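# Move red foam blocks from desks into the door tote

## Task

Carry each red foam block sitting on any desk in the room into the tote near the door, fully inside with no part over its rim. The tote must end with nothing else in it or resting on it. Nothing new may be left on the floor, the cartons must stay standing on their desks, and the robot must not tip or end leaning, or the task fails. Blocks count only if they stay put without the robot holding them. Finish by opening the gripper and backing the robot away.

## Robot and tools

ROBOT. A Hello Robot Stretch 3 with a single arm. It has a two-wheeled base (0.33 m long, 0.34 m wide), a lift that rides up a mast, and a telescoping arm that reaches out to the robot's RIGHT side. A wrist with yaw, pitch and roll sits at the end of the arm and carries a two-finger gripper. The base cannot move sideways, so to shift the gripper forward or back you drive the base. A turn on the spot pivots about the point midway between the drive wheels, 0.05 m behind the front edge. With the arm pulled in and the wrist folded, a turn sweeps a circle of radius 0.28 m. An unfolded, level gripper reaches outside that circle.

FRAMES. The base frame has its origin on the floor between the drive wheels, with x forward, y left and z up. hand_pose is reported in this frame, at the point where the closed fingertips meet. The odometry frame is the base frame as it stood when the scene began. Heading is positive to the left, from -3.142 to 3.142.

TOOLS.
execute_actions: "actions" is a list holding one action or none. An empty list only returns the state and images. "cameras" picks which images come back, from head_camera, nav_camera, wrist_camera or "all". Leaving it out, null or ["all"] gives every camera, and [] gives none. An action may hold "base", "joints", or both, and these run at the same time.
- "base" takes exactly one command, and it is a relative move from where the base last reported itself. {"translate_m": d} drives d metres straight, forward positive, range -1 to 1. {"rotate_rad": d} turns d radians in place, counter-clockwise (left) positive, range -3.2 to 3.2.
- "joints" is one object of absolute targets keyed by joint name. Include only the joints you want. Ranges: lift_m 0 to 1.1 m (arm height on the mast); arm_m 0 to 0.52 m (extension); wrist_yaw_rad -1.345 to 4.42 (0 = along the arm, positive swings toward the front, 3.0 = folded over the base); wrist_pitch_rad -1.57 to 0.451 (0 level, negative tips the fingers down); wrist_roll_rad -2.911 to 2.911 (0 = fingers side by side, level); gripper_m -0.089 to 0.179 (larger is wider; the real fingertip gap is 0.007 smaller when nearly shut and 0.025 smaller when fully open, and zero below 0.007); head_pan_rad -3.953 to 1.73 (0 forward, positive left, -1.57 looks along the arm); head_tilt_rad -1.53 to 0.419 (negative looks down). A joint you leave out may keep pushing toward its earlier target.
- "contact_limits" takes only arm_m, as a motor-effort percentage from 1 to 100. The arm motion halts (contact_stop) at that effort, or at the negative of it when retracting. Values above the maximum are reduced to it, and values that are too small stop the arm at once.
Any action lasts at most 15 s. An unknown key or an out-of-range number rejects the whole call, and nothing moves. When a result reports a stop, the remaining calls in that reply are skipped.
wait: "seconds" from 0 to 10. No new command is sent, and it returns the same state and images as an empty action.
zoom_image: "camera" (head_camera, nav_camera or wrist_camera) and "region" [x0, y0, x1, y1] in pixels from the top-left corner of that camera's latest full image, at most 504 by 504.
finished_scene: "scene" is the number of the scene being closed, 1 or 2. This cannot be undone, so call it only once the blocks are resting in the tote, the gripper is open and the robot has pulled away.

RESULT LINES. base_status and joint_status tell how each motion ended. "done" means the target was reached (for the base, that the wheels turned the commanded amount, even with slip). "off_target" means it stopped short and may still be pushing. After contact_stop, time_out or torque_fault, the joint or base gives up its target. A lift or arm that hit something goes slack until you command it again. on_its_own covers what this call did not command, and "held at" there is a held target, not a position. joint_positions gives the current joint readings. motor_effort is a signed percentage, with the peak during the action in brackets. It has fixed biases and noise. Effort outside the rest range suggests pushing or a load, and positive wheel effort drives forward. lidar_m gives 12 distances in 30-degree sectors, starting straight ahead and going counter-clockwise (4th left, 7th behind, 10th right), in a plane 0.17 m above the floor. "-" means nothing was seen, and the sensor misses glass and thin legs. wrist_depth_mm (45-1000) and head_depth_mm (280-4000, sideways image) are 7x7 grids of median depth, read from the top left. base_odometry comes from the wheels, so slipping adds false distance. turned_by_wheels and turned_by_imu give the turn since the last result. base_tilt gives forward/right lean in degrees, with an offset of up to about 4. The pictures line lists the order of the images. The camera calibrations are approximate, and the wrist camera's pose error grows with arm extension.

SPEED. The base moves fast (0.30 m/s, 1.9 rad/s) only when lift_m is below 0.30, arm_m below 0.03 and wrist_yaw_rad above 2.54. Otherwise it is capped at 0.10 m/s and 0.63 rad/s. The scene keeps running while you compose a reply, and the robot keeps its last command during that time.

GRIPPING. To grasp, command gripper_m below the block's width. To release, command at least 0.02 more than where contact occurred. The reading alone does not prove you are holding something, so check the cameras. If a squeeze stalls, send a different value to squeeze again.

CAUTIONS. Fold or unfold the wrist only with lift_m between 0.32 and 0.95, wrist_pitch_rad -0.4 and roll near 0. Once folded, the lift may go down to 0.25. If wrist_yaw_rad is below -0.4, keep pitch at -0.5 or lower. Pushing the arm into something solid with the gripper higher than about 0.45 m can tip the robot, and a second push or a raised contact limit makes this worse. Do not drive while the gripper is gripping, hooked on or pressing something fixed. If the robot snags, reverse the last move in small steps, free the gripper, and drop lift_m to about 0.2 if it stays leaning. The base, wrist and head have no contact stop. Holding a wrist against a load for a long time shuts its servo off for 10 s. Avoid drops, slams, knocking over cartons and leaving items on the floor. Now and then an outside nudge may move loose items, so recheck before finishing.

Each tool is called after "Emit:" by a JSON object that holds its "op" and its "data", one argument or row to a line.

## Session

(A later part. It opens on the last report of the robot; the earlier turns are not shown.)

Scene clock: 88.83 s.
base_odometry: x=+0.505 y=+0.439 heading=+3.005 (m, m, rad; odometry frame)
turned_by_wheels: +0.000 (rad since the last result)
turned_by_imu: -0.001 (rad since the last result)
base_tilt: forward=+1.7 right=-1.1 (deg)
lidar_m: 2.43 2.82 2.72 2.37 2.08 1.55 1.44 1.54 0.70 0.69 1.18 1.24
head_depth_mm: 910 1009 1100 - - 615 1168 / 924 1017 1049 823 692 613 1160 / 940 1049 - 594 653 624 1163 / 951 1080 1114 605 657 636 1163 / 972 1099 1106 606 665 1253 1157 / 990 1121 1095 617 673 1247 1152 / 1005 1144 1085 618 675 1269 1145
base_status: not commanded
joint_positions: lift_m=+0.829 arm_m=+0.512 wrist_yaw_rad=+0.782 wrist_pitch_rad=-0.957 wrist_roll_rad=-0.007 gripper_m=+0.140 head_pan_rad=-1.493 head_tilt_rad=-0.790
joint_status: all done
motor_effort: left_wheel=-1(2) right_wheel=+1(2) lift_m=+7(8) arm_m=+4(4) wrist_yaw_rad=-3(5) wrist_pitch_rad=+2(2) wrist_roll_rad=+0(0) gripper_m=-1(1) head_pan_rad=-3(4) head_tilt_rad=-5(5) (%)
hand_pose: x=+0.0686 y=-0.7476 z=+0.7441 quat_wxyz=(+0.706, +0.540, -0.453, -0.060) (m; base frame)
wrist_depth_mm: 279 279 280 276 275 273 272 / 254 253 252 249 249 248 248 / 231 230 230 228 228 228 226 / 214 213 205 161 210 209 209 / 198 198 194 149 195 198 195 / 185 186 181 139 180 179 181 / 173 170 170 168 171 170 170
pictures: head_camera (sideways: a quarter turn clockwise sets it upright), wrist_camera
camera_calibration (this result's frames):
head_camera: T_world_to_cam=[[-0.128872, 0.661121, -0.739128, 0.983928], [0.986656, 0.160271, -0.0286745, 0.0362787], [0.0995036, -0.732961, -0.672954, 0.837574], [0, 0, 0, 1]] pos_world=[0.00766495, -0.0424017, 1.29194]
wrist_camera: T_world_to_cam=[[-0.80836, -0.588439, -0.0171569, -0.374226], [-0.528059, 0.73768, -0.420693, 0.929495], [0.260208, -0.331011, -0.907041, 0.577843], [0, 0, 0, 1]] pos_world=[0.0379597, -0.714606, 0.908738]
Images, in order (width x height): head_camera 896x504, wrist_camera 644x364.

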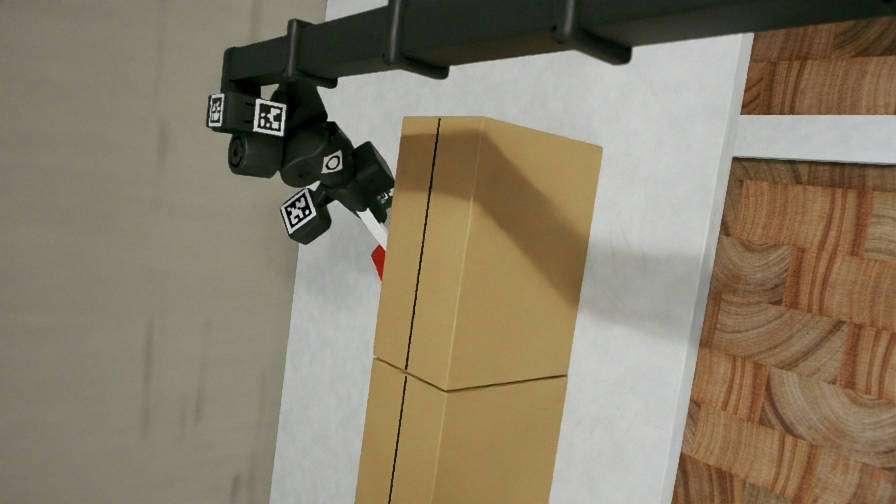

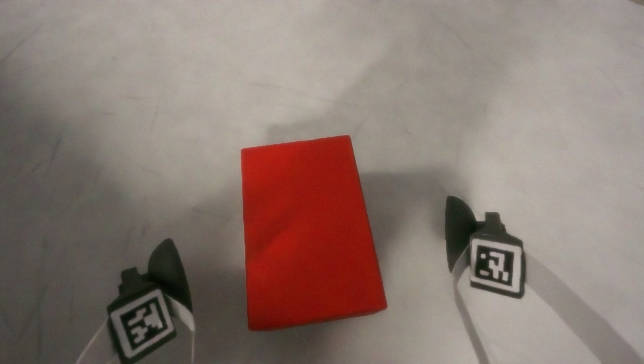

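Emit:
{"op": "execute_actions", "data": {
  "actions": [
    {"joints": {"gripper_m": 0.03}}
  ],
  "cameras": ["wrist_camera"]
}}

Scene clock: 91.10 s.
base_odometry: x=+0.505 y=+0.439 heading=+3.005 (m, m, rad; odometry frame)
turned_by_wheels: +0.000 (rad since the last result)
turned_by_imu: +0.000 (rad since the last result)
base_tilt: forward=+1.7 right=-1.1 (deg)
lidar_m: 2.42 2.82 2.72 2.37 2.09 1.55 1.44 1.54 0.70 0.69 1.18 1.24
head_depth_mm: 906 1014 1107 - - 614 1167 / 925 1019 1047 821 695 614 1161 / 939 1049 - 593 654 623 1163 / 950 1079 1112 605 657 635 1161 / 972 1096 1105 605 664 1255 1154 / 987 1120 1088 616 673 1243 1150 / 1007 1144 1083 618 673 1268 1146
base_status: not commanded
joint_positions: lift_m=+0.829 arm_m=+0.512 wrist_yaw_rad=+0.782 wrist_pitch_rad=-0.958 wrist_roll_rad=-0.007 gripper_m=+0.031 head_pan_rad=-1.493 head_tilt_rad=-0.790
joint_status: all done
motor_effort: left_wheel=-1(1) right_wheel=+1(1) lift_m=+7(7) arm_m=+3(4) wrist_yaw_rad=-3(3) wrist_pitch_rad=+2(3) wrist_roll_rad=+0(0) gripper_m=-14(88) head_pan_rad=-4(3) head_tilt_rad=-6(6) (%)
hand_pose: x=+0.0684 y=-0.7474 z=+0.7440 quat_wxyz=(+0.706, +0.541, -0.453, -0.060) (m; base frame)
wrist_depth_mm: 278 277 277 275 276 271 270 / 254 253 252 249 248 249 247 / 232 229 231 228 228 228 226 / 212 213 208 158 209 208 208 / 198 196 194 147 196 194 193 / 184 183 139 137 177 182 181 / 173 173 170 169 170 170 170
pictures: wrist_camera
camera_calibration (this result's frames):
wrist_camera: T_world_to_cam=[[-0.808372, -0.588426, -0.0169938, -0.374376], [-0.528377, 0.737999, -0.419733, 0.928769], [0.259523, -0.330321, -0.907489, 0.578714], [0, 0, 0, 1]] pos_world=[0.0379153, -0.714562, 0.908649]
Images, in order (width x height): wrist_camera 644x364.

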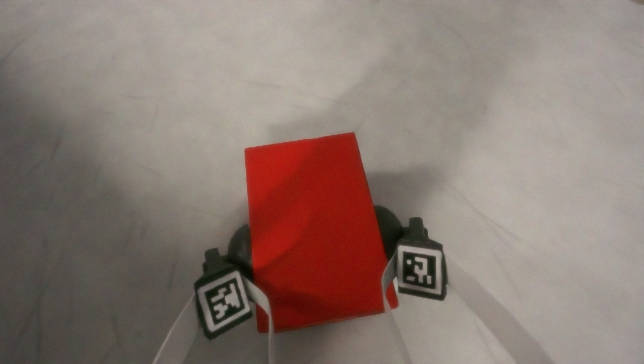

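Emit:
{"op": "execute_actions", "data": {
  "actions": [
    {"joints": {"lift_m": 0.97, "wrist_pitch_rad": -0.4}}
  ],
  "cameras": ["wrist_camera", "head_camera"]
}}

Scene clock: 96.63 s.
base_odometry: x=+0.505 y=+0.439 heading=+3.005 (m, m, rad; odometry frame)
turned_by_wheels: +0.000 (rad since the last result)
turned_by_imu: -0.001 (rad since the last result)
base_tilt: forward=+1.7 right=-1.0 (deg)
lidar_m: 2.44 2.82 2.72 2.36 2.08 1.56 1.44 1.54 0.70 0.69 1.18 1.24
head_depth_mm: 881 1039 1102 881 716 615 1182 / 895 1078 1118 820 694 614 1157 / 927 - 1122 594 654 624 1167 / 953 1037 1112 604 658 635 1167 / 970 1059 1105 605 664 1253 1159 / 987 1122 1091 617 675 1248 1155 / 1005 1141 1083 617 673 1269 1147
base_status: not commanded
joint_positions: lift_m=+0.969 arm_m=+0.512 wrist_yaw_rad=+0.782 wrist_pitch_rad=-0.422 wrist_roll_rad=-0.007 gripper_m=+0.031 head_pan_rad=-1.493 head_tilt_rad=-0.790
joint_status: all done
motor_effort: left_wheel=-1(1) right_wheel=+2(1) lift_m=+31(32) arm_m=+4(4) wrist_yaw_rad=-3(2) wrist_pitch_rad=+7(8) wrist_roll_rad=+0(0) gripper_m=-15(14) head_pan_rad=-4(4) head_tilt_rad=-6(5) (%)
hand_pose: x=+0.1363 y=-0.8156 z=+0.9810 quat_wxyz=(+0.698, +0.400, -0.580, +0.128) (m; base frame)
wrist_depth_mm: - 873 617 480 391 331 288 / - - 696 531 427 357 305 / - - 823 550 469 380 323 / 809 765 690 159 505 415 346 / 631 605 571 146 516 450 372 / 520 493 139 137 423 440 399 / 437 426 402 388 390 382 374
pictures: head_camera (sideways: a quarter turn clockwise sets it upright), wrist_camera
camera_calibration (this result's frames):
head_camera: T_world_to_cam=[[-0.128868, 0.661122, -0.739128, 0.983928], [0.986657, 0.160265, -0.0286745, 0.0362787], [0.0994989, -0.732961, -0.672954, 0.837574], [0, 0, 0, 1]] pos_world=[0.00766468, -0.0424017, 1.29194]
wrist_camera: T_world_to_cam=[[-0.786989, -0.610027, -0.0922817, -0.3023], [-0.288922, 0.496555, -0.818509, 1.27615], [0.545135, -0.617495, -0.567034, 0.14653], [0, 0, 0, 1]] pos_world=[0.0509233, -0.72761, 1.09973]
Images, in order (width x height): head_camera 896x504, wrist_camera 644x364.

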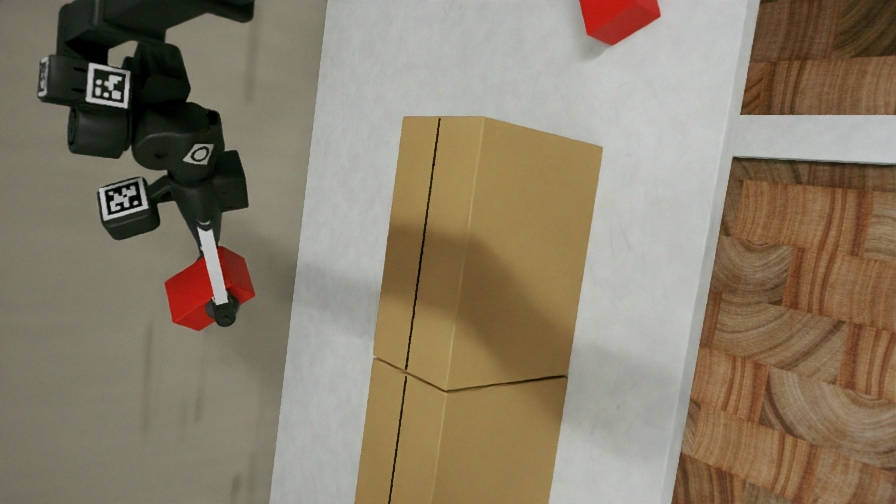

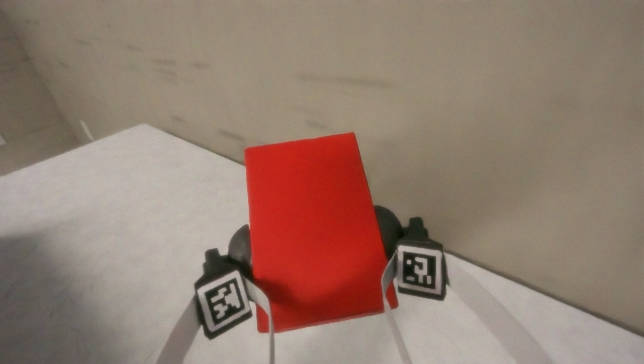

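Emit:
{"op": "execute_actions", "data": {
  "actions": [
    {"base": {"rotate_rad": 1.04}, "joints": {"lift_m": 0.95, "arm_m": 0.0, "wrist_yaw_rad": 2.7, "head_pan_rad": 0.0, "head_tilt_rad": -0.6}}
  ]
}}

Scene clock: 106.60 s.
base_odometry: x=+0.505 y=+0.439 heading=-2.239 (m, m, rad; odometry frame)
turned_by_wheels: +1.040 (rad since the last result)
turned_by_imu: +1.060 (rad since the last result)
base_tilt: forward=+1.6 right=-1.1 (deg)
lidar_m: 2.71 2.37 1.74 1.74 1.43 1.52 0.70 0.72 1.19 1.24 2.43 2.83
head_depth_mm: 2836 3177 3515 2642 1957 1558 1289 / 2716 3003 3365 2599 1932 1536 1279 / 2553 2813 3220 2557 1920 1532 1276 / 2454 2667 3020 2530 1896 1521 1265 / 2366 2592 2866 2508 1890 1509 1261 / 2268 2474 2718 2482 1869 1502 1257 / 2132 2313 2534 2439 1856 1493 1240
base_status: done
joint_positions: lift_m=+0.951 arm_m=+0.001 wrist_yaw_rad=+2.698 wrist_pitch_rad=-0.421 wrist_roll_rad=-0.007 gripper_m=+0.031 head_pan_rad=-0.007 head_tilt_rad=-0.606
joint_status: all done
motor_effort: left_wheel=-1(8) right_wheel=+2(11) lift_m=+8(28) arm_m=-3(5) wrist_yaw_rad=+2(3) wrist_pitch_rad=+7(7) wrist_roll_rad=+0(0) gripper_m=-14(14) head_pan_rad=+4(48) head_tilt_rad=+3(26) (%)
hand_pose: x=+0.0748 y=+0.0568 z=+0.9626 quat_wxyz=(+0.297, +0.704, -0.006, +0.645) (m; base frame)
wrist_depth_mm: - - - - - - - / - - - - - - - / - - - - - - - / - - - 158 - - - / - - - 147 - - - / - - 139 136 - - - / - - - - - - -
pictures: head_camera (sideways: a quarter turn clockwise sets it upright), nav_camera (sideways: a quarter turn counterclockwise sets it upright), wrist_camera
camera_calibration (this result's frames):
head_camera: T_world_to_cam=[[-0.522989, -0.0733409, -0.849178, 1.1298], [-0.0693118, 0.996651, -0.0433901, 0.061887], [0.849517, 0.0361655, -0.52632, 0.642242], [0, 0, 0, 1]] pos_world=[0.049565, -0.00204649, 1.30011]
nav_camera: T_world_to_cam=[[0.569087, 0.0500783, 0.820751, -1.03264], [0.0649945, -0.99776, 0.0158131, 0.0309953], [0.819705, 0.0443453, -0.571067, 0.693008], [0, 0, 0, 1]] pos_world=[0.0175877, 0.0519073, 1.24281]
wrist_camera: T_world_to_cam=[[0.840525, -0.533844, -0.0923418, 0.0537711], [-0.369169, -0.439613, -0.818813, 0.869544], [0.396524, 0.722323, -0.566584, 0.642974], [0, 0, 0, 1]] pos_world=[0.0208579, -0.0534663, 1.08126]
Images, in order (width x height): head_camera 896x504, nav_camera 672x504, wrist_camera 644x364.

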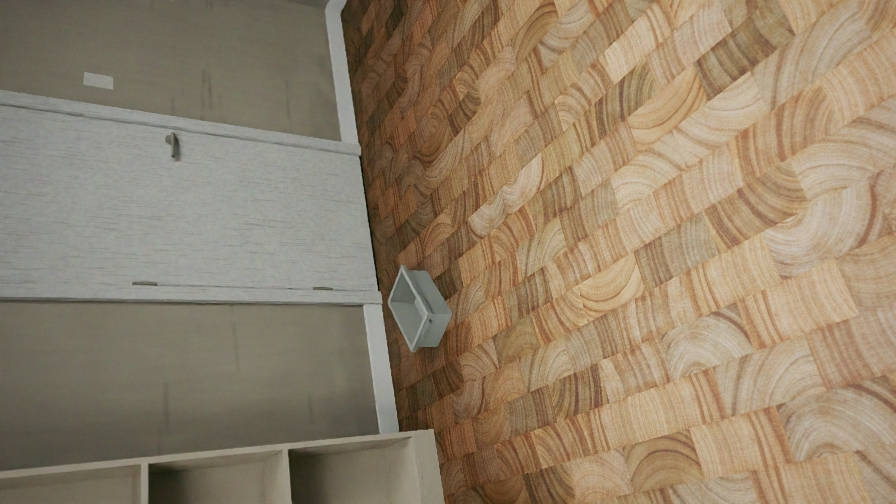

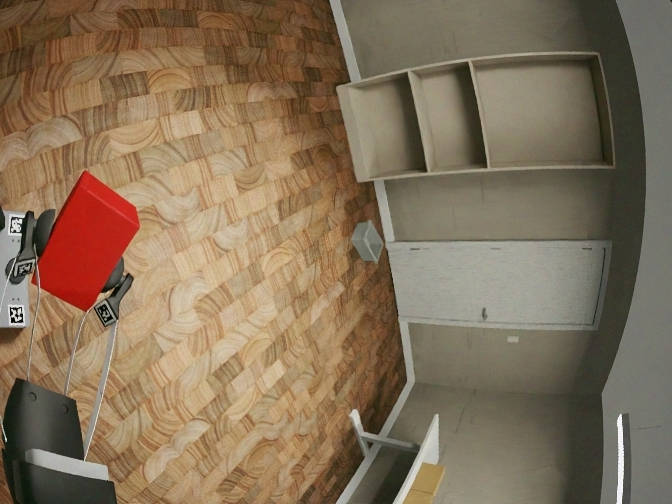

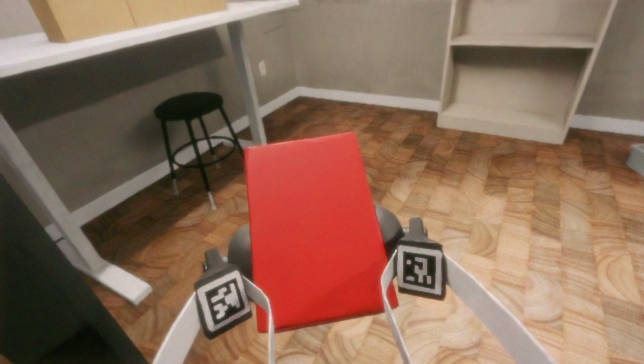

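Emit:
{"op": "execute_actions", "data": {
  "actions": [
    {"base": {"translate_m": 1.0}, "joints": {"lift_m": 0.28, "head_tilt_rad": -0.8}}
  ],
  "cameras": ["head_camera", "wrist_camera"]
}}

Scene clock: 116.77 s.
base_odometry: x=-0.114 y=-0.347 heading=-2.239 (m, m, rad; odometry frame)
turned_by_wheels: +0.000 (rad since the last result)
turned_by_imu: -0.005 (rad since the last result)
base_tilt: forward=+1.8 right=-1.1 (deg)
lidar_m: 1.79 1.44 1.68 2.00 1.98 1.97 1.69 2.02 1.67 2.06 2.03 2.38
head_depth_mm: 1898 2208 2483 2011 1631 1365 1180 / 1790 2034 2364 1972 1613 1351 1174 / 1706 1945 2268 1959 1603 1348 1169 / 1638 1851 2122 1945 1590 1347 1167 / 1560 1750 2008 1851 1592 1336 1155 / 1508 1694 1929 1922 1578 1331 1151 / 1455 1621 1835 1912 1555 1326 1147
base_status: done
joint_positions: lift_m=+0.281 arm_m=+0.001 wrist_yaw_rad=+2.699 wrist_pitch_rad=-0.421 wrist_roll_rad=-0.007 gripper_m=+0.031 head_pan_rad=-0.007 head_tilt_rad=-0.791
joint_status: all done
motor_effort: left_wheel=-1(6) right_wheel=+1(8) lift_m=+7(9) arm_m=-3(4) wrist_yaw_rad=+1(2) wrist_pitch_rad=+7(7) wrist_roll_rad=+0(0) gripper_m=-14(14) head_pan_rad=+4(5) head_tilt_rad=-6(28) (%)
hand_pose: x=+0.0747 y=+0.0568 z=+0.2927 quat_wxyz=(+0.297, +0.704, -0.006, +0.645) (m; base frame)
wrist_depth_mm: - - - - - - - / - - - - - - 998 / - - - - 944 912 843 / 886 824 762 158 725 700 683 / 698 657 616 147 588 570 553 / - 543 140 137 458 475 468 / - 471 - 423 423 418 403
pictures: head_camera (sideways: a quarter turn clockwise sets it upright), wrist_camera
camera_calibration (this result's frames):
head_camera: T_world_to_cam=[[-0.670215, -0.0723803, -0.738629, 0.98658], [-0.0761047, 0.996689, -0.0286126, 0.042681], [0.738254, 0.0370366, -0.673505, 0.834393], [0, 0, 0, 1]] pos_world=[0.0484743, -0.00203385, 1.29191]
wrist_camera: T_world_to_cam=[[0.840719, -0.533539, -0.0923448, -0.00804352], [-0.369002, -0.439728, -0.818827, 0.320944], [0.39627, 0.722478, -0.566565, 0.263372], [0, 0, 0, 1]] pos_world=[0.0208248, -0.0534442, 0.411272]
Images, in order (width x height): head_camera 896x504, wrist_camera 644x364.

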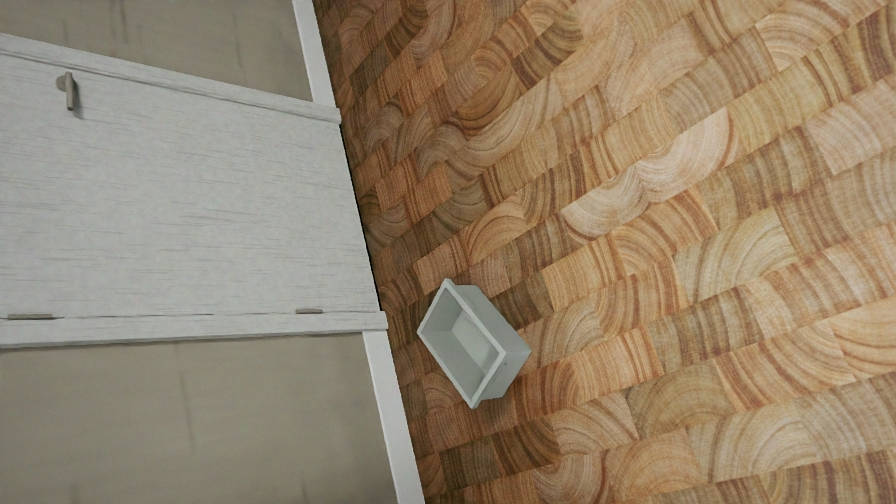

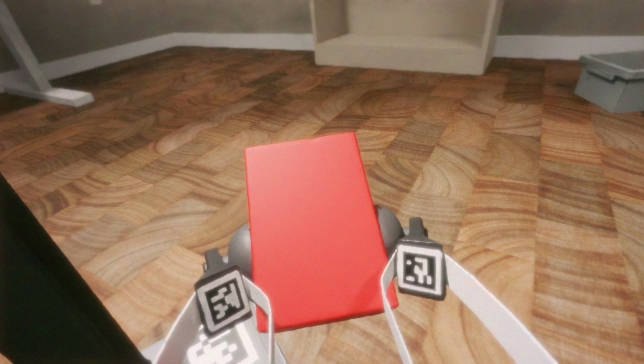

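Emit:
{"op": "zoom_image", "data": {
  "camera": "head_camera",
  "region": [390, 260, 560, 430]
}}

Region (390, 260, 560, 430) of head_camera's 896x504 image, scaled by 2.965, with more detail than that image has.

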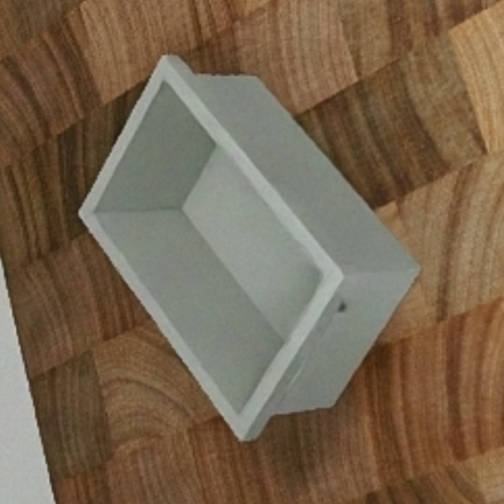

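Emit:
{"op": "execute_actions", "data": {
  "actions": [
    {"base": {"rotate_rad": 0.518}}
  ],
  "cameras": []
}}

Emit:
{"op": "execute_actions", "data": {
  "actions": [
    {"base": {"translate_m": 0.95}, "joints": {"head_pan_rad": -1.0, "head_tilt_rad": -1.1}}
  ],
  "cameras": []
}}

Emit:
{"op": "execute_actions", "data": {
  "actions": [
    {"base": {"rotate_rad": 0.463}, "joints": {"head_pan_rad": -1.4, "head_tilt_rad": -1.15}}
  ],
  "cameras": ["head_camera", "nav_camera"]
}}

Scene clock: 129.30 s.
base_odometry: x=-0.114 y=-0.347 heading=-1.721 (m, m, rad; odometry frame)
turned_by_wheels: +0.518 (rad since the last result)
turned_by_imu: +0.526 (rad since the last result)
base_tilt: forward=+1.7 right=-1.1 (deg)
lidar_m: 1.44 1.69 1.99 2.00 1.97 1.70 2.02 1.67 2.06 2.03 2.39 1.80
head_depth_mm: 1459 1634 1874 1994 1620 1363 1183 / 1464 1649 1887 1996 1621 1359 1174 / 1468 1671 1925 1976 1598 1355 1173 / 1384 1602 1870 1863 1601 1348 1164 / 1459 1623 1895 1875 1582 1346 1160 / 1476 1635 1931 1864 1568 1329 1151 / 1490 1636 1951 1877 1569 1329 1145
base_status: done
joint_positions: lift_m=+0.281 arm_m=+0.001 wrist_yaw_rad=+2.699 wrist_pitch_rad=-0.421 wrist_roll_rad=-0.007 gripper_m=+0.031 head_pan_rad=-0.007 head_tilt_rad=-0.791
joint_status: not commanded
motor_effort: left_wheel=-1(7) right_wheel=+2(9) lift_m=+7(8) arm_m=-4(3) wrist_yaw_rad=+2(1) wrist_pitch_rad=+7(7) wrist_roll_rad=+0(0) gripper_m=-13(15) head_pan_rad=+4(5) head_tilt_rad=-6(5) (%)
hand_pose: x=+0.0747 y=+0.0568 z=+0.2927 quat_wxyz=(+0.297, +0.704, -0.006, +0.645) (m; base frame)
wrist_depth_mm: - - - - - - - / - - - - - - - / - - - - 965 897 855 / 884 842 764 158 722 689 662 / 705 660 614 147 595 574 550 / - 546 140 137 458 483 462 / - 467 - 422 425 417 403
pictures: none
No camera images: the call's "cameras" was empty. Leave "cameras" out to get every camera's image.

Scene clock: 134.23 s.
base_odometry: x=-0.256 y=-1.286 heading=-1.721 (m, m, rad; odometry frame)
turned_by_wheels: +0.000 (rad since the last result)
turned_by_imu: -0.004 (rad since the last result)
base_tilt: forward=+1.7 right=-1.1 (deg)
lidar_m: 0.47 0.78 0.95 1.89 2.11 2.60 2.60 3.13 2.52 2.03 1.05 0.81
head_depth_mm: 2002 2008 1737 1516 1345 1211 1103 / 1607 1924 1729 1515 1345 1212 1125 / 1337 1667 1728 1499 1322 1221 - / 1156 1387 1648 1504 1337 1208 - / 1020 1200 1456 1496 1308 1200 1100 / 918 1065 1266 1444 1334 1202 1094 / 845 963 1110 1326 1328 1193 1093
base_status: done
joint_positions: lift_m=+0.281 arm_m=+0.001 wrist_yaw_rad=+2.699 wrist_pitch_rad=-0.421 wrist_roll_rad=-0.007 gripper_m=+0.031 head_pan_rad=-0.994 head_tilt_rad=-1.087
joint_status: all done
motor_effort: left_wheel=-1(6) right_wheel=+1(8) lift_m=+7(7) arm_m=-4(3) wrist_yaw_rad=+2(1) wrist_pitch_rad=+7(7) wrist_roll_rad=+0(0) gripper_m=-15(14) head_pan_rad=-3(46) head_tilt_rad=-8(35) (%)
hand_pose: x=+0.0747 y=+0.0568 z=+0.2926 quat_wxyz=(+0.297, +0.704, -0.006, +0.645) (m; base frame)
wrist_depth_mm: - - - - 940 703 562 / - - - - 952 740 591 / - - - 952 765 691 604 / 899 834 766 158 704 557 501 / 700 657 622 146 589 541 448 / - 547 140 136 457 485 462 / - 479 - 421 427 417 408
pictures: none
No camera images: the call's "cameras" was empty. Leave "cameras" out to get every camera's image.

Scene clock: 135.57 s.
base_odometry: x=-0.256 y=-1.286 heading=-1.258 (m, m, rad; odometry frame)
turned_by_wheels: +0.463 (rad since the last result)
turned_by_imu: +0.470 (rad since the last result)
base_tilt: forward=+1.7 right=-1.2 (deg)
lidar_m: 0.77 0.95 1.89 2.25 3.12 2.60 2.61 2.55 2.03 1.11 0.82 0.48
head_depth_mm: 1763 1875 1644 1472 1318 1203 1102 / 1439 1795 1649 1466 1318 1219 1109 / 1246 1557 1640 1457 1313 1224 - / 1096 1330 1589 1415 1304 1208 - / 976 1163 1435 1456 1310 1197 1107 / 904 1055 1263 1424 1305 1192 1090 / 825 947 1117 1348 1306 1177 1088
base_status: done
joint_positions: lift_m=+0.281 arm_m=+0.001 wrist_yaw_rad=+2.699 wrist_pitch_rad=-0.421 wrist_roll_rad=-0.007 gripper_m=+0.031 head_pan_rad=-1.393 head_tilt_rad=-1.136
joint_status: all done
motor_effort: left_wheel=-1(8) right_wheel=+2(8) lift_m=+7(7) arm_m=-4(4) wrist_yaw_rad=+1(2) wrist_pitch_rad=+7(7) wrist_roll_rad=+0(0) gripper_m=-13(14) head_pan_rad=-4(35) head_tilt_rad=-9(17) (%)
hand_pose: x=+0.0747 y=+0.0568 z=+0.2927 quat_wxyz=(+0.297, +0.704, -0.006, +0.645) (m; base frame)
wrist_depth_mm: - - - - - 819 776 / - - - - - 863 796 / - - - - 937 771 647 / 891 853 772 158 730 669 540 / 707 670 616 146 597 568 515 / - 540 140 137 460 482 462 / - 476 - 424 427 418 406
pictures: head_camera (sideways: a quarter turn clockwise sets it upright), nav_camera (sideways: a quarter turn counterclockwise sets it upright)
camera_calibration (this result's frames):
head_camera: T_world_to_cam=[[-0.231636, 0.852538, -0.468534, 0.631998], [0.964853, 0.262788, 0.00115808, -0.00243319], [0.124113, -0.451798, -0.883445, 1.11111], [0, 0, 0, 1]] pos_world=[0.0108387, -0.0361668, 1.27772]
nav_camera: T_world_to_cam=[[0.213584, -0.881738, 0.420619, -0.50911], [-0.969101, -0.245609, -0.0227728, 0.0875354], [0.123388, -0.402759, -0.906951, 1.13402], [0, 0, 0, 1]] pos_world=[0.0536445, 0.0293338, 1.24463]
Images, in order (width x height): head_camera 896x504, nav_camera 672x504.

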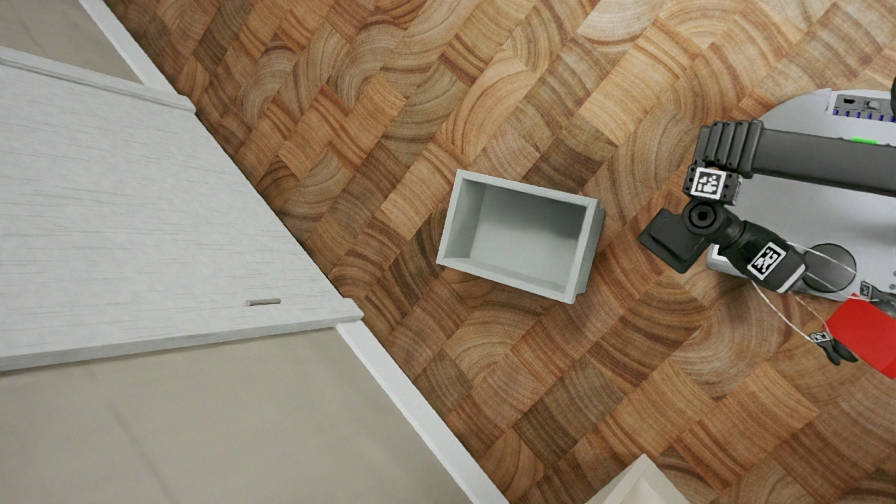

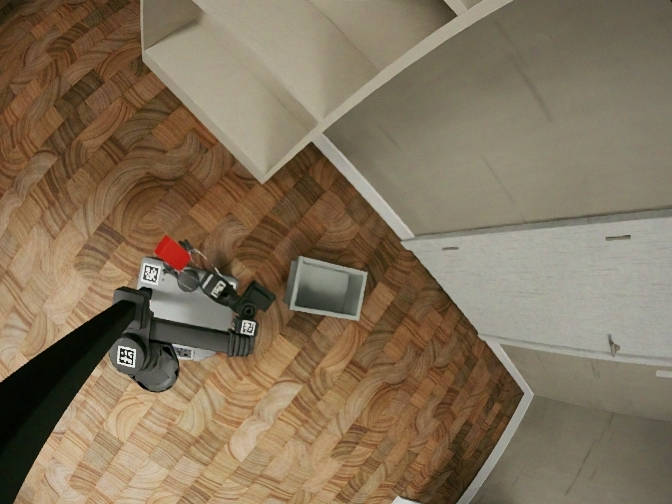

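Emit:
{"op": "zoom_image", "data": {
  "camera": "head_camera",
  "region": [420, 140, 640, 330]
}}

Region (420, 140, 640, 330) of head_camera's 896x504 image, scaled by 2.291, with more detail than that image has; it fills the top 435 rows of this view, and the rest is white.

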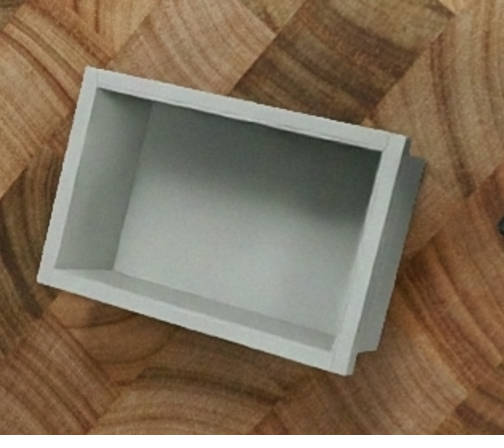

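Emit:
{"op": "execute_actions", "data": {
  "actions": [
    {"joints": {"arm_m": 0.425, "wrist_yaw_rad": 1.57, "lift_m": 0.34}}
  ],
  "cameras": []
}}

Emit:
{"op": "execute_actions", "data": {
  "actions": [
    {"joints": {"wrist_pitch_rad": -0.95}}
  ],
  "cameras": ["head_camera", "wrist_camera"]
}}

Scene clock: 145.47 s.
base_odometry: x=-0.256 y=-1.286 heading=-1.258 (m, m, rad; odometry frame)
turned_by_wheels: +0.000 (rad since the last result)
turned_by_imu: -0.001 (rad since the last result)
base_tilt: forward=+1.7 right=-1.1 (deg)
lidar_m: 0.77 0.95 1.89 2.24 3.12 2.60 2.61 2.56 2.03 1.11 0.82 0.48
head_depth_mm: 1753 1890 1648 1462 1327 1197 1101 / 1440 1805 1667 1443 1322 1198 1111 / 1243 1562 1645 1412 1310 1210 - / 1092 1326 1580 1385 1294 1205 - / 974 1157 1421 1418 1310 1190 1100 / 901 1054 1260 1433 1308 1188 1090 / 823 947 1115 1352 1309 1172 1093
base_status: not commanded
joint_positions: lift_m=+0.339 arm_m=+0.425 wrist_yaw_rad=+1.570 wrist_pitch_rad=-0.421 wrist_roll_rad=-0.007 gripper_m=+0.031 head_pan_rad=-1.393 head_tilt_rad=-1.136
joint_status: all done
motor_effort: left_wheel=-2(2) right_wheel=+2(2) lift_m=+31(29) arm_m=+5(4) wrist_yaw_rad=+0(6) wrist_pitch_rad=+7(7) wrist_roll_rad=+0(0) gripper_m=-14(14) head_pan_rad=-3(4) head_tilt_rad=-9(8) (%)
hand_pose: x=+0.2026 y=-0.5700 z=+0.3512 quat_wxyz=(+0.595, +0.592, -0.382, +0.386) (m; base frame)
wrist_depth_mm: 398 504 494 440 395 363 329 / 413 512 548 486 428 389 357 / 423 535 610 517 470 423 378 / 428 552 666 158 525 464 393 / 448 557 678 147 546 510 427 / 537 573 139 137 523 531 472 / 544 531 505 481 481 473 459
pictures: none
No camera images: the call's "cameras" was empty. Leave "cameras" out to get every camera's image.

Scene clock: 146.57 s.
base_odometry: x=-0.256 y=-1.286 heading=-1.258 (m, m, rad; odometry frame)
turned_by_wheels: +0.000 (rad since the last result)
turned_by_imu: +0.000 (rad since the last result)
base_tilt: forward=+1.7 right=-1.0 (deg)
lidar_m: 0.77 0.95 1.89 2.41 3.11 2.60 2.61 2.55 2.03 1.11 0.82 0.47
head_depth_mm: 1755 1879 1639 1466 1326 1198 1100 / 1437 1808 1661 1436 1318 1197 1114 / 1248 1556 1636 1414 1312 1212 - / 1094 1329 1581 1407 1298 1207 - / 976 1162 1433 1445 1310 1194 1097 / 903 1056 1263 1425 1302 1192 1090 / 821 945 1123 1351 1302 1172 1093
base_status: not commanded
joint_positions: lift_m=+0.339 arm_m=+0.425 wrist_yaw_rad=+1.570 wrist_pitch_rad=-0.958 wrist_roll_rad=-0.007 gripper_m=+0.031 head_pan_rad=-1.393 head_tilt_rad=-1.136
joint_status: all done
motor_effort: left_wheel=-1(1) right_wheel=+2(2) lift_m=+31(31) arm_m=+4(4) wrist_yaw_rad=-2(1) wrist_pitch_rad=+2(6) wrist_roll_rad=+0(0) gripper_m=-13(14) head_pan_rad=-4(4) head_tilt_rad=-9(9) (%)
hand_pose: x=+0.1063 y=-0.5700 z=+0.2545 quat_wxyz=(+0.675, +0.673, -0.211, +0.215) (m; base frame)
wrist_depth_mm: 450 570 605 549 495 451 386 / 476 558 567 566 550 503 445 / 519 527 516 513 512 503 497 / 474 474 465 158 469 468 465 / 444 437 314 147 381 436 430 / 412 352 140 137 290 405 404 / 383 296 371 370 352 379 382
pictures: head_camera (sideways: a quarter turn clockwise sets it upright), wrist_camera
camera_calibration (this result's frames):
head_camera: T_world_to_cam=[[-0.231451, 0.852588, -0.468534, 0.631996], [0.96491, 0.262579, 0.0011581, -0.00243357], [0.124015, -0.451825, -0.883445, 1.11111], [0, 0, 0, 1]] pos_world=[0.0108308, -0.0361678, 1.27772]
wrist_camera: T_world_to_cam=[[-0.152895, -0.988096, -0.0169875, -0.545175], [-0.895861, 0.145838, -0.419719, 0.313902], [0.4172, -0.0489543, -0.907495, 0.32692], [0, 0, 0, 1]] pos_world=[0.0614671, -0.56846, 0.419167]
Images, in order (width x height): head_camera 896x504, wrist_camera 644x364.

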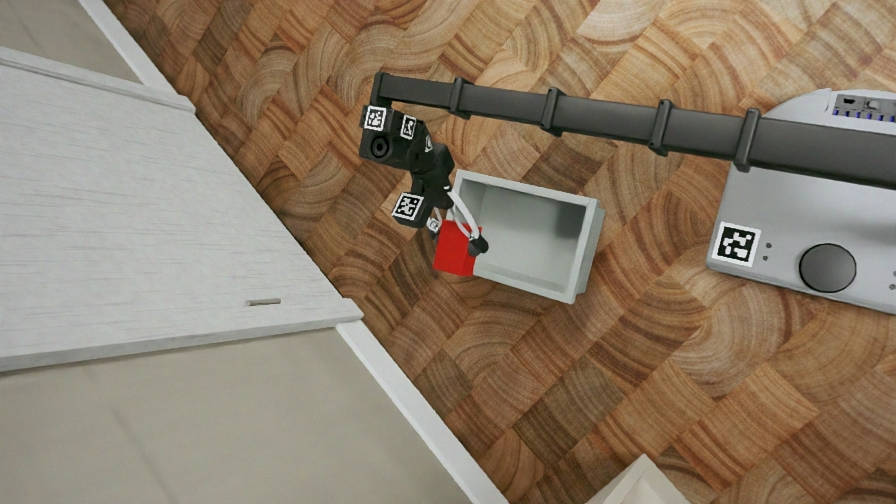

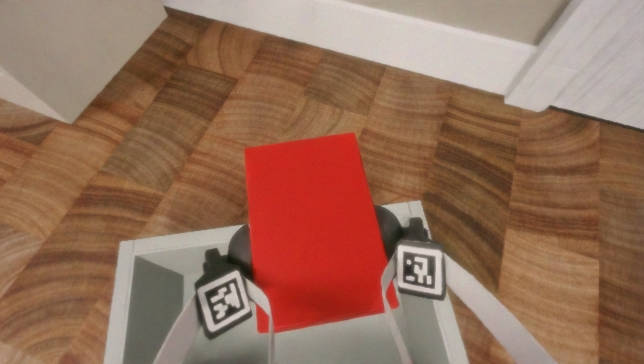

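Emit:
{"op": "execute_actions", "data": {
  "actions": [
    {"base": {"translate_m": -0.028}, "joints": {"arm_m": 0.445, "lift_m": 0.25}}
  ],
  "cameras": ["head_camera", "wrist_camera"]
}}

Scene clock: 150.63 s.
base_odometry: x=-0.264 y=-1.259 heading=-1.258 (m, m, rad; odometry frame)
turned_by_wheels: +0.000 (rad since the last result)
turned_by_imu: -0.001 (rad since the last result)
base_tilt: forward=+1.7 right=-1.1 (deg)
lidar_m: 0.79 0.97 1.90 2.13 3.10 2.58 2.58 2.54 2.01 0.56 0.58 0.50
head_depth_mm: 1817 1873 1638 1473 1322 1200 1099 / 1486 1808 1648 1474 1314 1198 1111 / 1287 1617 1642 1418 1317 1209 - / 1130 1376 1611 1386 1295 1206 - / 1005 1198 1471 1451 1286 1196 1099 / 928 1090 1309 1432 1311 1187 1090 / 850 983 1152 1373 1302 1188 1089
base_status: done
joint_positions: lift_m=+0.251 arm_m=+0.445 wrist_yaw_rad=+1.570 wrist_pitch_rad=-0.959 wrist_roll_rad=-0.007 gripper_m=+0.031 head_pan_rad=-1.393 head_tilt_rad=-1.136
joint_status: all done
motor_effort: left_wheel=-2(5) right_wheel=+2(5) lift_m=+8(32) arm_m=+5(5) wrist_yaw_rad=-1(1) wrist_pitch_rad=+3(3) wrist_roll_rad=+0(0) gripper_m=-13(14) head_pan_rad=-4(4) head_tilt_rad=-9(9) (%)
hand_pose: x=+0.1061 y=-0.5900 z=+0.1659 quat_wxyz=(+0.675, +0.673, -0.210, +0.215) (m; base frame)
wrist_depth_mm: 475 491 492 486 476 451 405 / 442 448 437 441 437 437 438 / 408 406 403 403 402 400 399 / 253 250 245 158 284 367 369 / 243 315 322 146 222 341 340 / 236 317 140 137 199 317 318 / 230 299 294 295 280 291 297
pictures: head_camera (sideways: a quarter turn clockwise sets it upright), wrist_camera
camera_calibration (this result's frames):
head_camera: T_world_to_cam=[[-0.231265, 0.852638, -0.468534, 0.631995], [0.964967, 0.262369, 0.0011581, -0.00243392], [0.123916, -0.451852, -0.883445, 1.11111], [0, 0, 0, 1]] pos_world=[0.0108229, -0.0361688, 1.27772]
wrist_camera: T_world_to_cam=[[-0.152908, -0.988096, -0.0168735, -0.566485], [-0.896175, 0.145839, -0.419048, 0.279393], [0.416521, -0.0489541, -0.907807, 0.245707], [0, 0, 0, 1]] pos_world=[0.0614231, -0.588459, 0.330575]
Images, in order (width x height): head_camera 896x504, wrist_camera 644x364.

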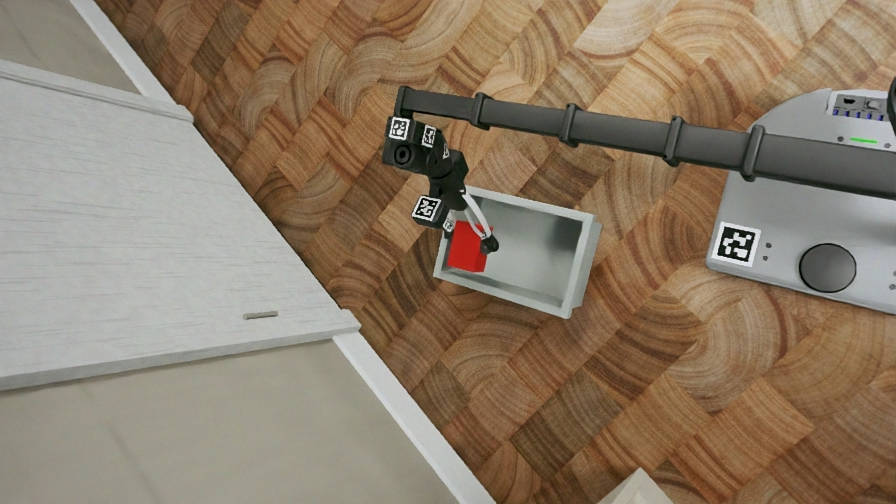

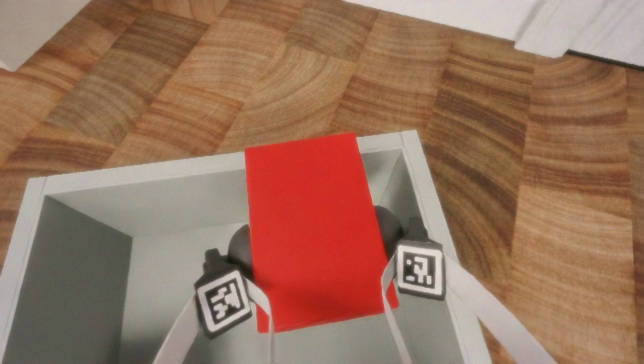

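Emit:
{"op": "execute_actions", "data": {
  "actions": [
    {"joints": {"arm_m": 0.43, "lift_m": 0.122}}
  ],
  "cameras": ["head_camera", "wrist_camera"]
}}

Scene clock: 155.40 s.
base_odometry: x=-0.264 y=-1.259 heading=-1.258 (m, m, rad; odometry frame)
turned_by_wheels: +0.000 (rad since the last result)
turned_by_imu: -0.001 (rad since the last result)
base_tilt: forward=+1.7 right=-1.1 (deg)
lidar_m: 0.79 0.98 1.90 2.24 3.08 2.58 2.58 2.54 2.01 1.15 0.85 0.50
head_depth_mm: 1820 1882 1647 1465 1322 1199 1100 / 1482 1803 1645 1493 1322 1195 1114 / 1288 1612 1646 1495 1314 1211 - / 1130 1373 1601 1427 1296 1211 - / 1007 1196 1476 1460 1295 1192 1099 / 927 1095 1307 1431 1309 1189 1091 / 851 974 1150 1378 1303 1193 1091
base_status: not commanded
joint_positions: lift_m=+0.123 arm_m=+0.430 wrist_yaw_rad=+1.570 wrist_pitch_rad=-0.959 wrist_roll_rad=-0.007 gripper_m=+0.031 head_pan_rad=-1.393 head_tilt_rad=-1.136
joint_status: all done
motor_effort: left_wheel=-1(2) right_wheel=+2(2) lift_m=+7(13) arm_m=-3(6) wrist_yaw_rad=+0(1) wrist_pitch_rad=+3(3) wrist_roll_rad=+0(0) gripper_m=-14(15) head_pan_rad=-3(3) head_tilt_rad=-9(8) (%)
hand_pose: x=+0.1061 y=-0.5755 z=+0.0379 quat_wxyz=(+0.675, +0.673, -0.210, +0.215) (m; base frame)
wrist_depth_mm: 127 128 132 138 146 134 293 / 144 149 158 167 177 138 112 / 177 184 191 195 215 142 103 / 214 222 221 158 220 147 101 / 207 209 206 147 207 153 103 / 195 194 140 137 187 149 106 / 183 183 179 178 180 176 109
pictures: head_camera (sideways: a quarter turn clockwise sets it upright), wrist_camera
camera_calibration (this result's frames):
head_camera: T_world_to_cam=[[-0.231265, 0.852638, -0.468534, 0.631995], [0.964967, 0.262369, 0.0011581, -0.00243392], [0.123916, -0.451852, -0.883445, 1.11111], [0, 0, 0, 1]] pos_world=[0.0108229, -0.0361688, 1.27772]
wrist_camera: T_world_to_cam=[[-0.152908, -0.988096, -0.0168719, -0.554346], [-0.89618, 0.145839, -0.419038, 0.223643], [0.416511, -0.0489541, -0.907812, 0.130219], [0, 0, 0, 1]] pos_world=[0.0614224, -0.573989, 0.202576]
Images, in order (width x height): head_camera 896x504, wrist_camera 644x364.

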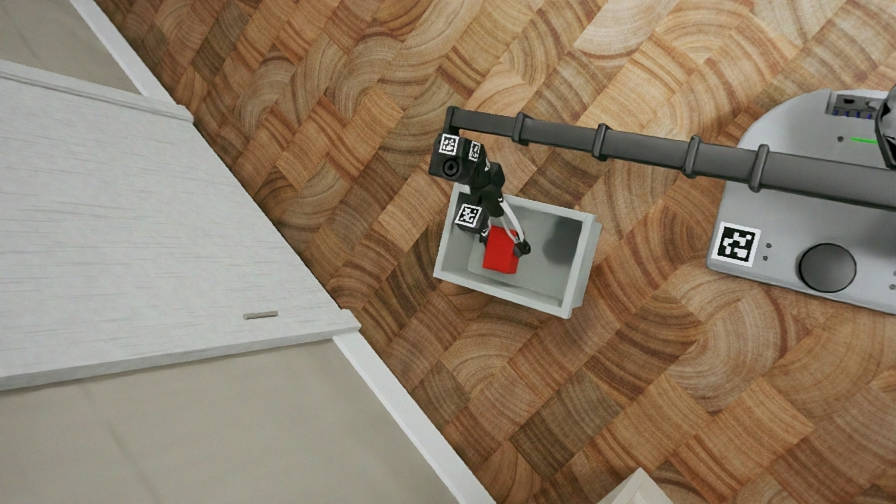

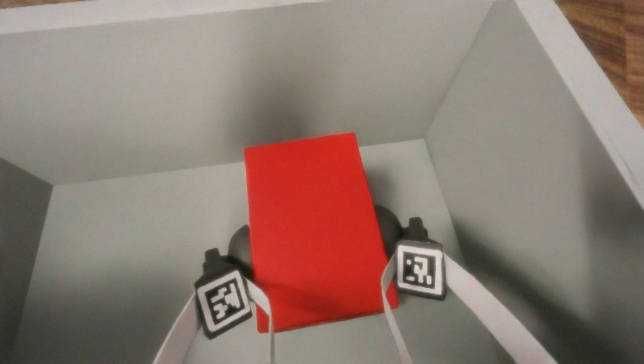

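Emit:
{"op": "execute_actions", "data": {
  "actions": [
    {"joints": {"arm_m": 0.441, "lift_m": 0.115}}
  ],
  "cameras": []
}}

Emit:
{"op": "execute_actions", "data": {
  "actions": [
    {"joints": {"gripper_m": 0.095}}
  ],
  "cameras": ["wrist_camera"]
}}

Scene clock: 157.10 s.
base_odometry: x=-0.264 y=-1.259 heading=-1.258 (m, m, rad; odometry frame)
turned_by_wheels: +0.000 (rad since the last result)
turned_by_imu: +0.000 (rad since the last result)
base_tilt: forward=+1.7 right=-1.1 (deg)
lidar_m: 0.79 0.97 1.90 2.24 3.07 2.58 2.58 2.55 2.01 1.15 0.85 0.50
head_depth_mm: 1806 1887 1647 1459 1323 1200 1098 / 1488 1809 1651 1480 1318 1199 1113 / 1289 1611 1632 1476 1314 1213 - / 1134 1381 1604 1419 1296 1202 - / 1007 1194 1474 1448 1286 1199 1100 / 928 1088 1307 1425 1307 1192 1090 / 851 978 1150 1374 1305 1192 1090
base_status: not commanded
joint_positions: lift_m=+0.116 arm_m=+0.441 wrist_yaw_rad=+1.570 wrist_pitch_rad=-0.959 wrist_roll_rad=-0.007 gripper_m=+0.031 head_pan_rad=-1.393 head_tilt_rad=-1.136
joint_status: all done
motor_effort: left_wheel=-2(2) right_wheel=+2(2) lift_m=+8(9) arm_m=+4(4) wrist_yaw_rad=+0(0) wrist_pitch_rad=+3(3) wrist_roll_rad=+0(0) gripper_m=-15(14) head_pan_rad=-3(3) head_tilt_rad=-8(9) (%)
hand_pose: x=+0.1061 y=-0.5860 z=+0.0309 quat_wxyz=(+0.675, +0.673, -0.210, +0.215) (m; base frame)
wrist_depth_mm: 123 126 132 138 145 119 282 / 144 149 158 167 172 122 104 / 177 184 191 194 205 126 93 / 212 214 214 158 213 131 89 / 202 202 198 146 189 135 92 / 188 188 140 137 181 132 94 / 177 176 173 173 174 159 97
pictures: none
No camera images: the call's "cameras" was empty. Leave "cameras" out to get every camera's image.

Scene clock: 158.23 s.
base_odometry: x=-0.264 y=-1.259 heading=-1.258 (m, m, rad; odometry frame)
turned_by_wheels: +0.000 (rad since the last result)
turned_by_imu: +0.000 (rad since the last result)
base_tilt: forward=+1.7 right=-1.1 (deg)
lidar_m: 0.79 0.97 1.90 2.24 3.07 2.58 2.58 2.54 2.01 1.15 0.85 0.50
head_depth_mm: 1812 1882 1647 1462 1320 1204 1097 / 1490 1822 1646 1487 1310 1198 1110 / 1286 1610 1634 1480 1312 1214 - / 1126 1371 1612 1409 1290 1212 - / 1007 1201 1471 1457 1291 1189 1099 / 925 1087 1304 1432 1310 1183 1093 / 853 977 1150 1377 1309 1188 1089
base_status: not commanded
joint_positions: lift_m=+0.116 arm_m=+0.441 wrist_yaw_rad=+1.570 wrist_pitch_rad=-0.959 wrist_roll_rad=-0.007 gripper_m=+0.095 head_pan_rad=-1.393 head_tilt_rad=-1.136
joint_status: all done
motor_effort: left_wheel=-1(2) right_wheel=+2(2) lift_m=+7(7) arm_m=+4(4) wrist_yaw_rad=+0(0) wrist_pitch_rad=+3(3) wrist_roll_rad=+0(1) gripper_m=+0(79) head_pan_rad=-3(3) head_tilt_rad=-9(9) (%)
hand_pose: x=+0.1061 y=-0.5860 z=+0.0309 quat_wxyz=(+0.675, +0.673, -0.210, +0.215) (m; base frame)
wrist_depth_mm: 123 126 132 138 145 118 281 / 144 150 158 167 172 122 104 / 176 183 195 199 207 126 93 / 212 215 214 166 212 131 89 / 202 201 199 154 198 135 92 / 188 188 147 144 181 130 94 / 176 176 173 172 175 158 93
pictures: wrist_camera
camera_calibration (this result's frames):
wrist_camera: T_world_to_cam=[[-0.15291, -0.988096, -0.0168654, -0.564812], [-0.896197, 0.14584, -0.419, 0.222228], [0.416472, -0.0489546, -0.90783, 0.123357], [0, 0, 0, 1]] pos_world=[0.0614199, -0.58446, 0.195575]
Images, in order (width x height): wrist_camera 644x364.

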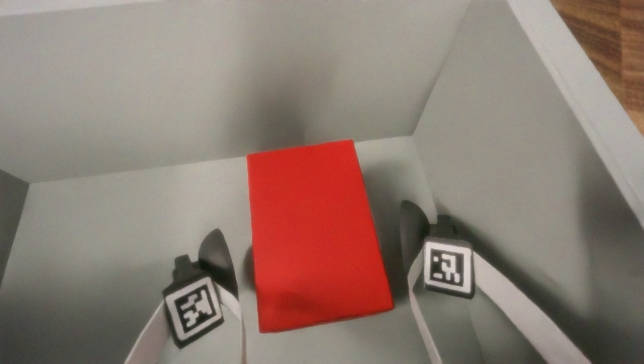

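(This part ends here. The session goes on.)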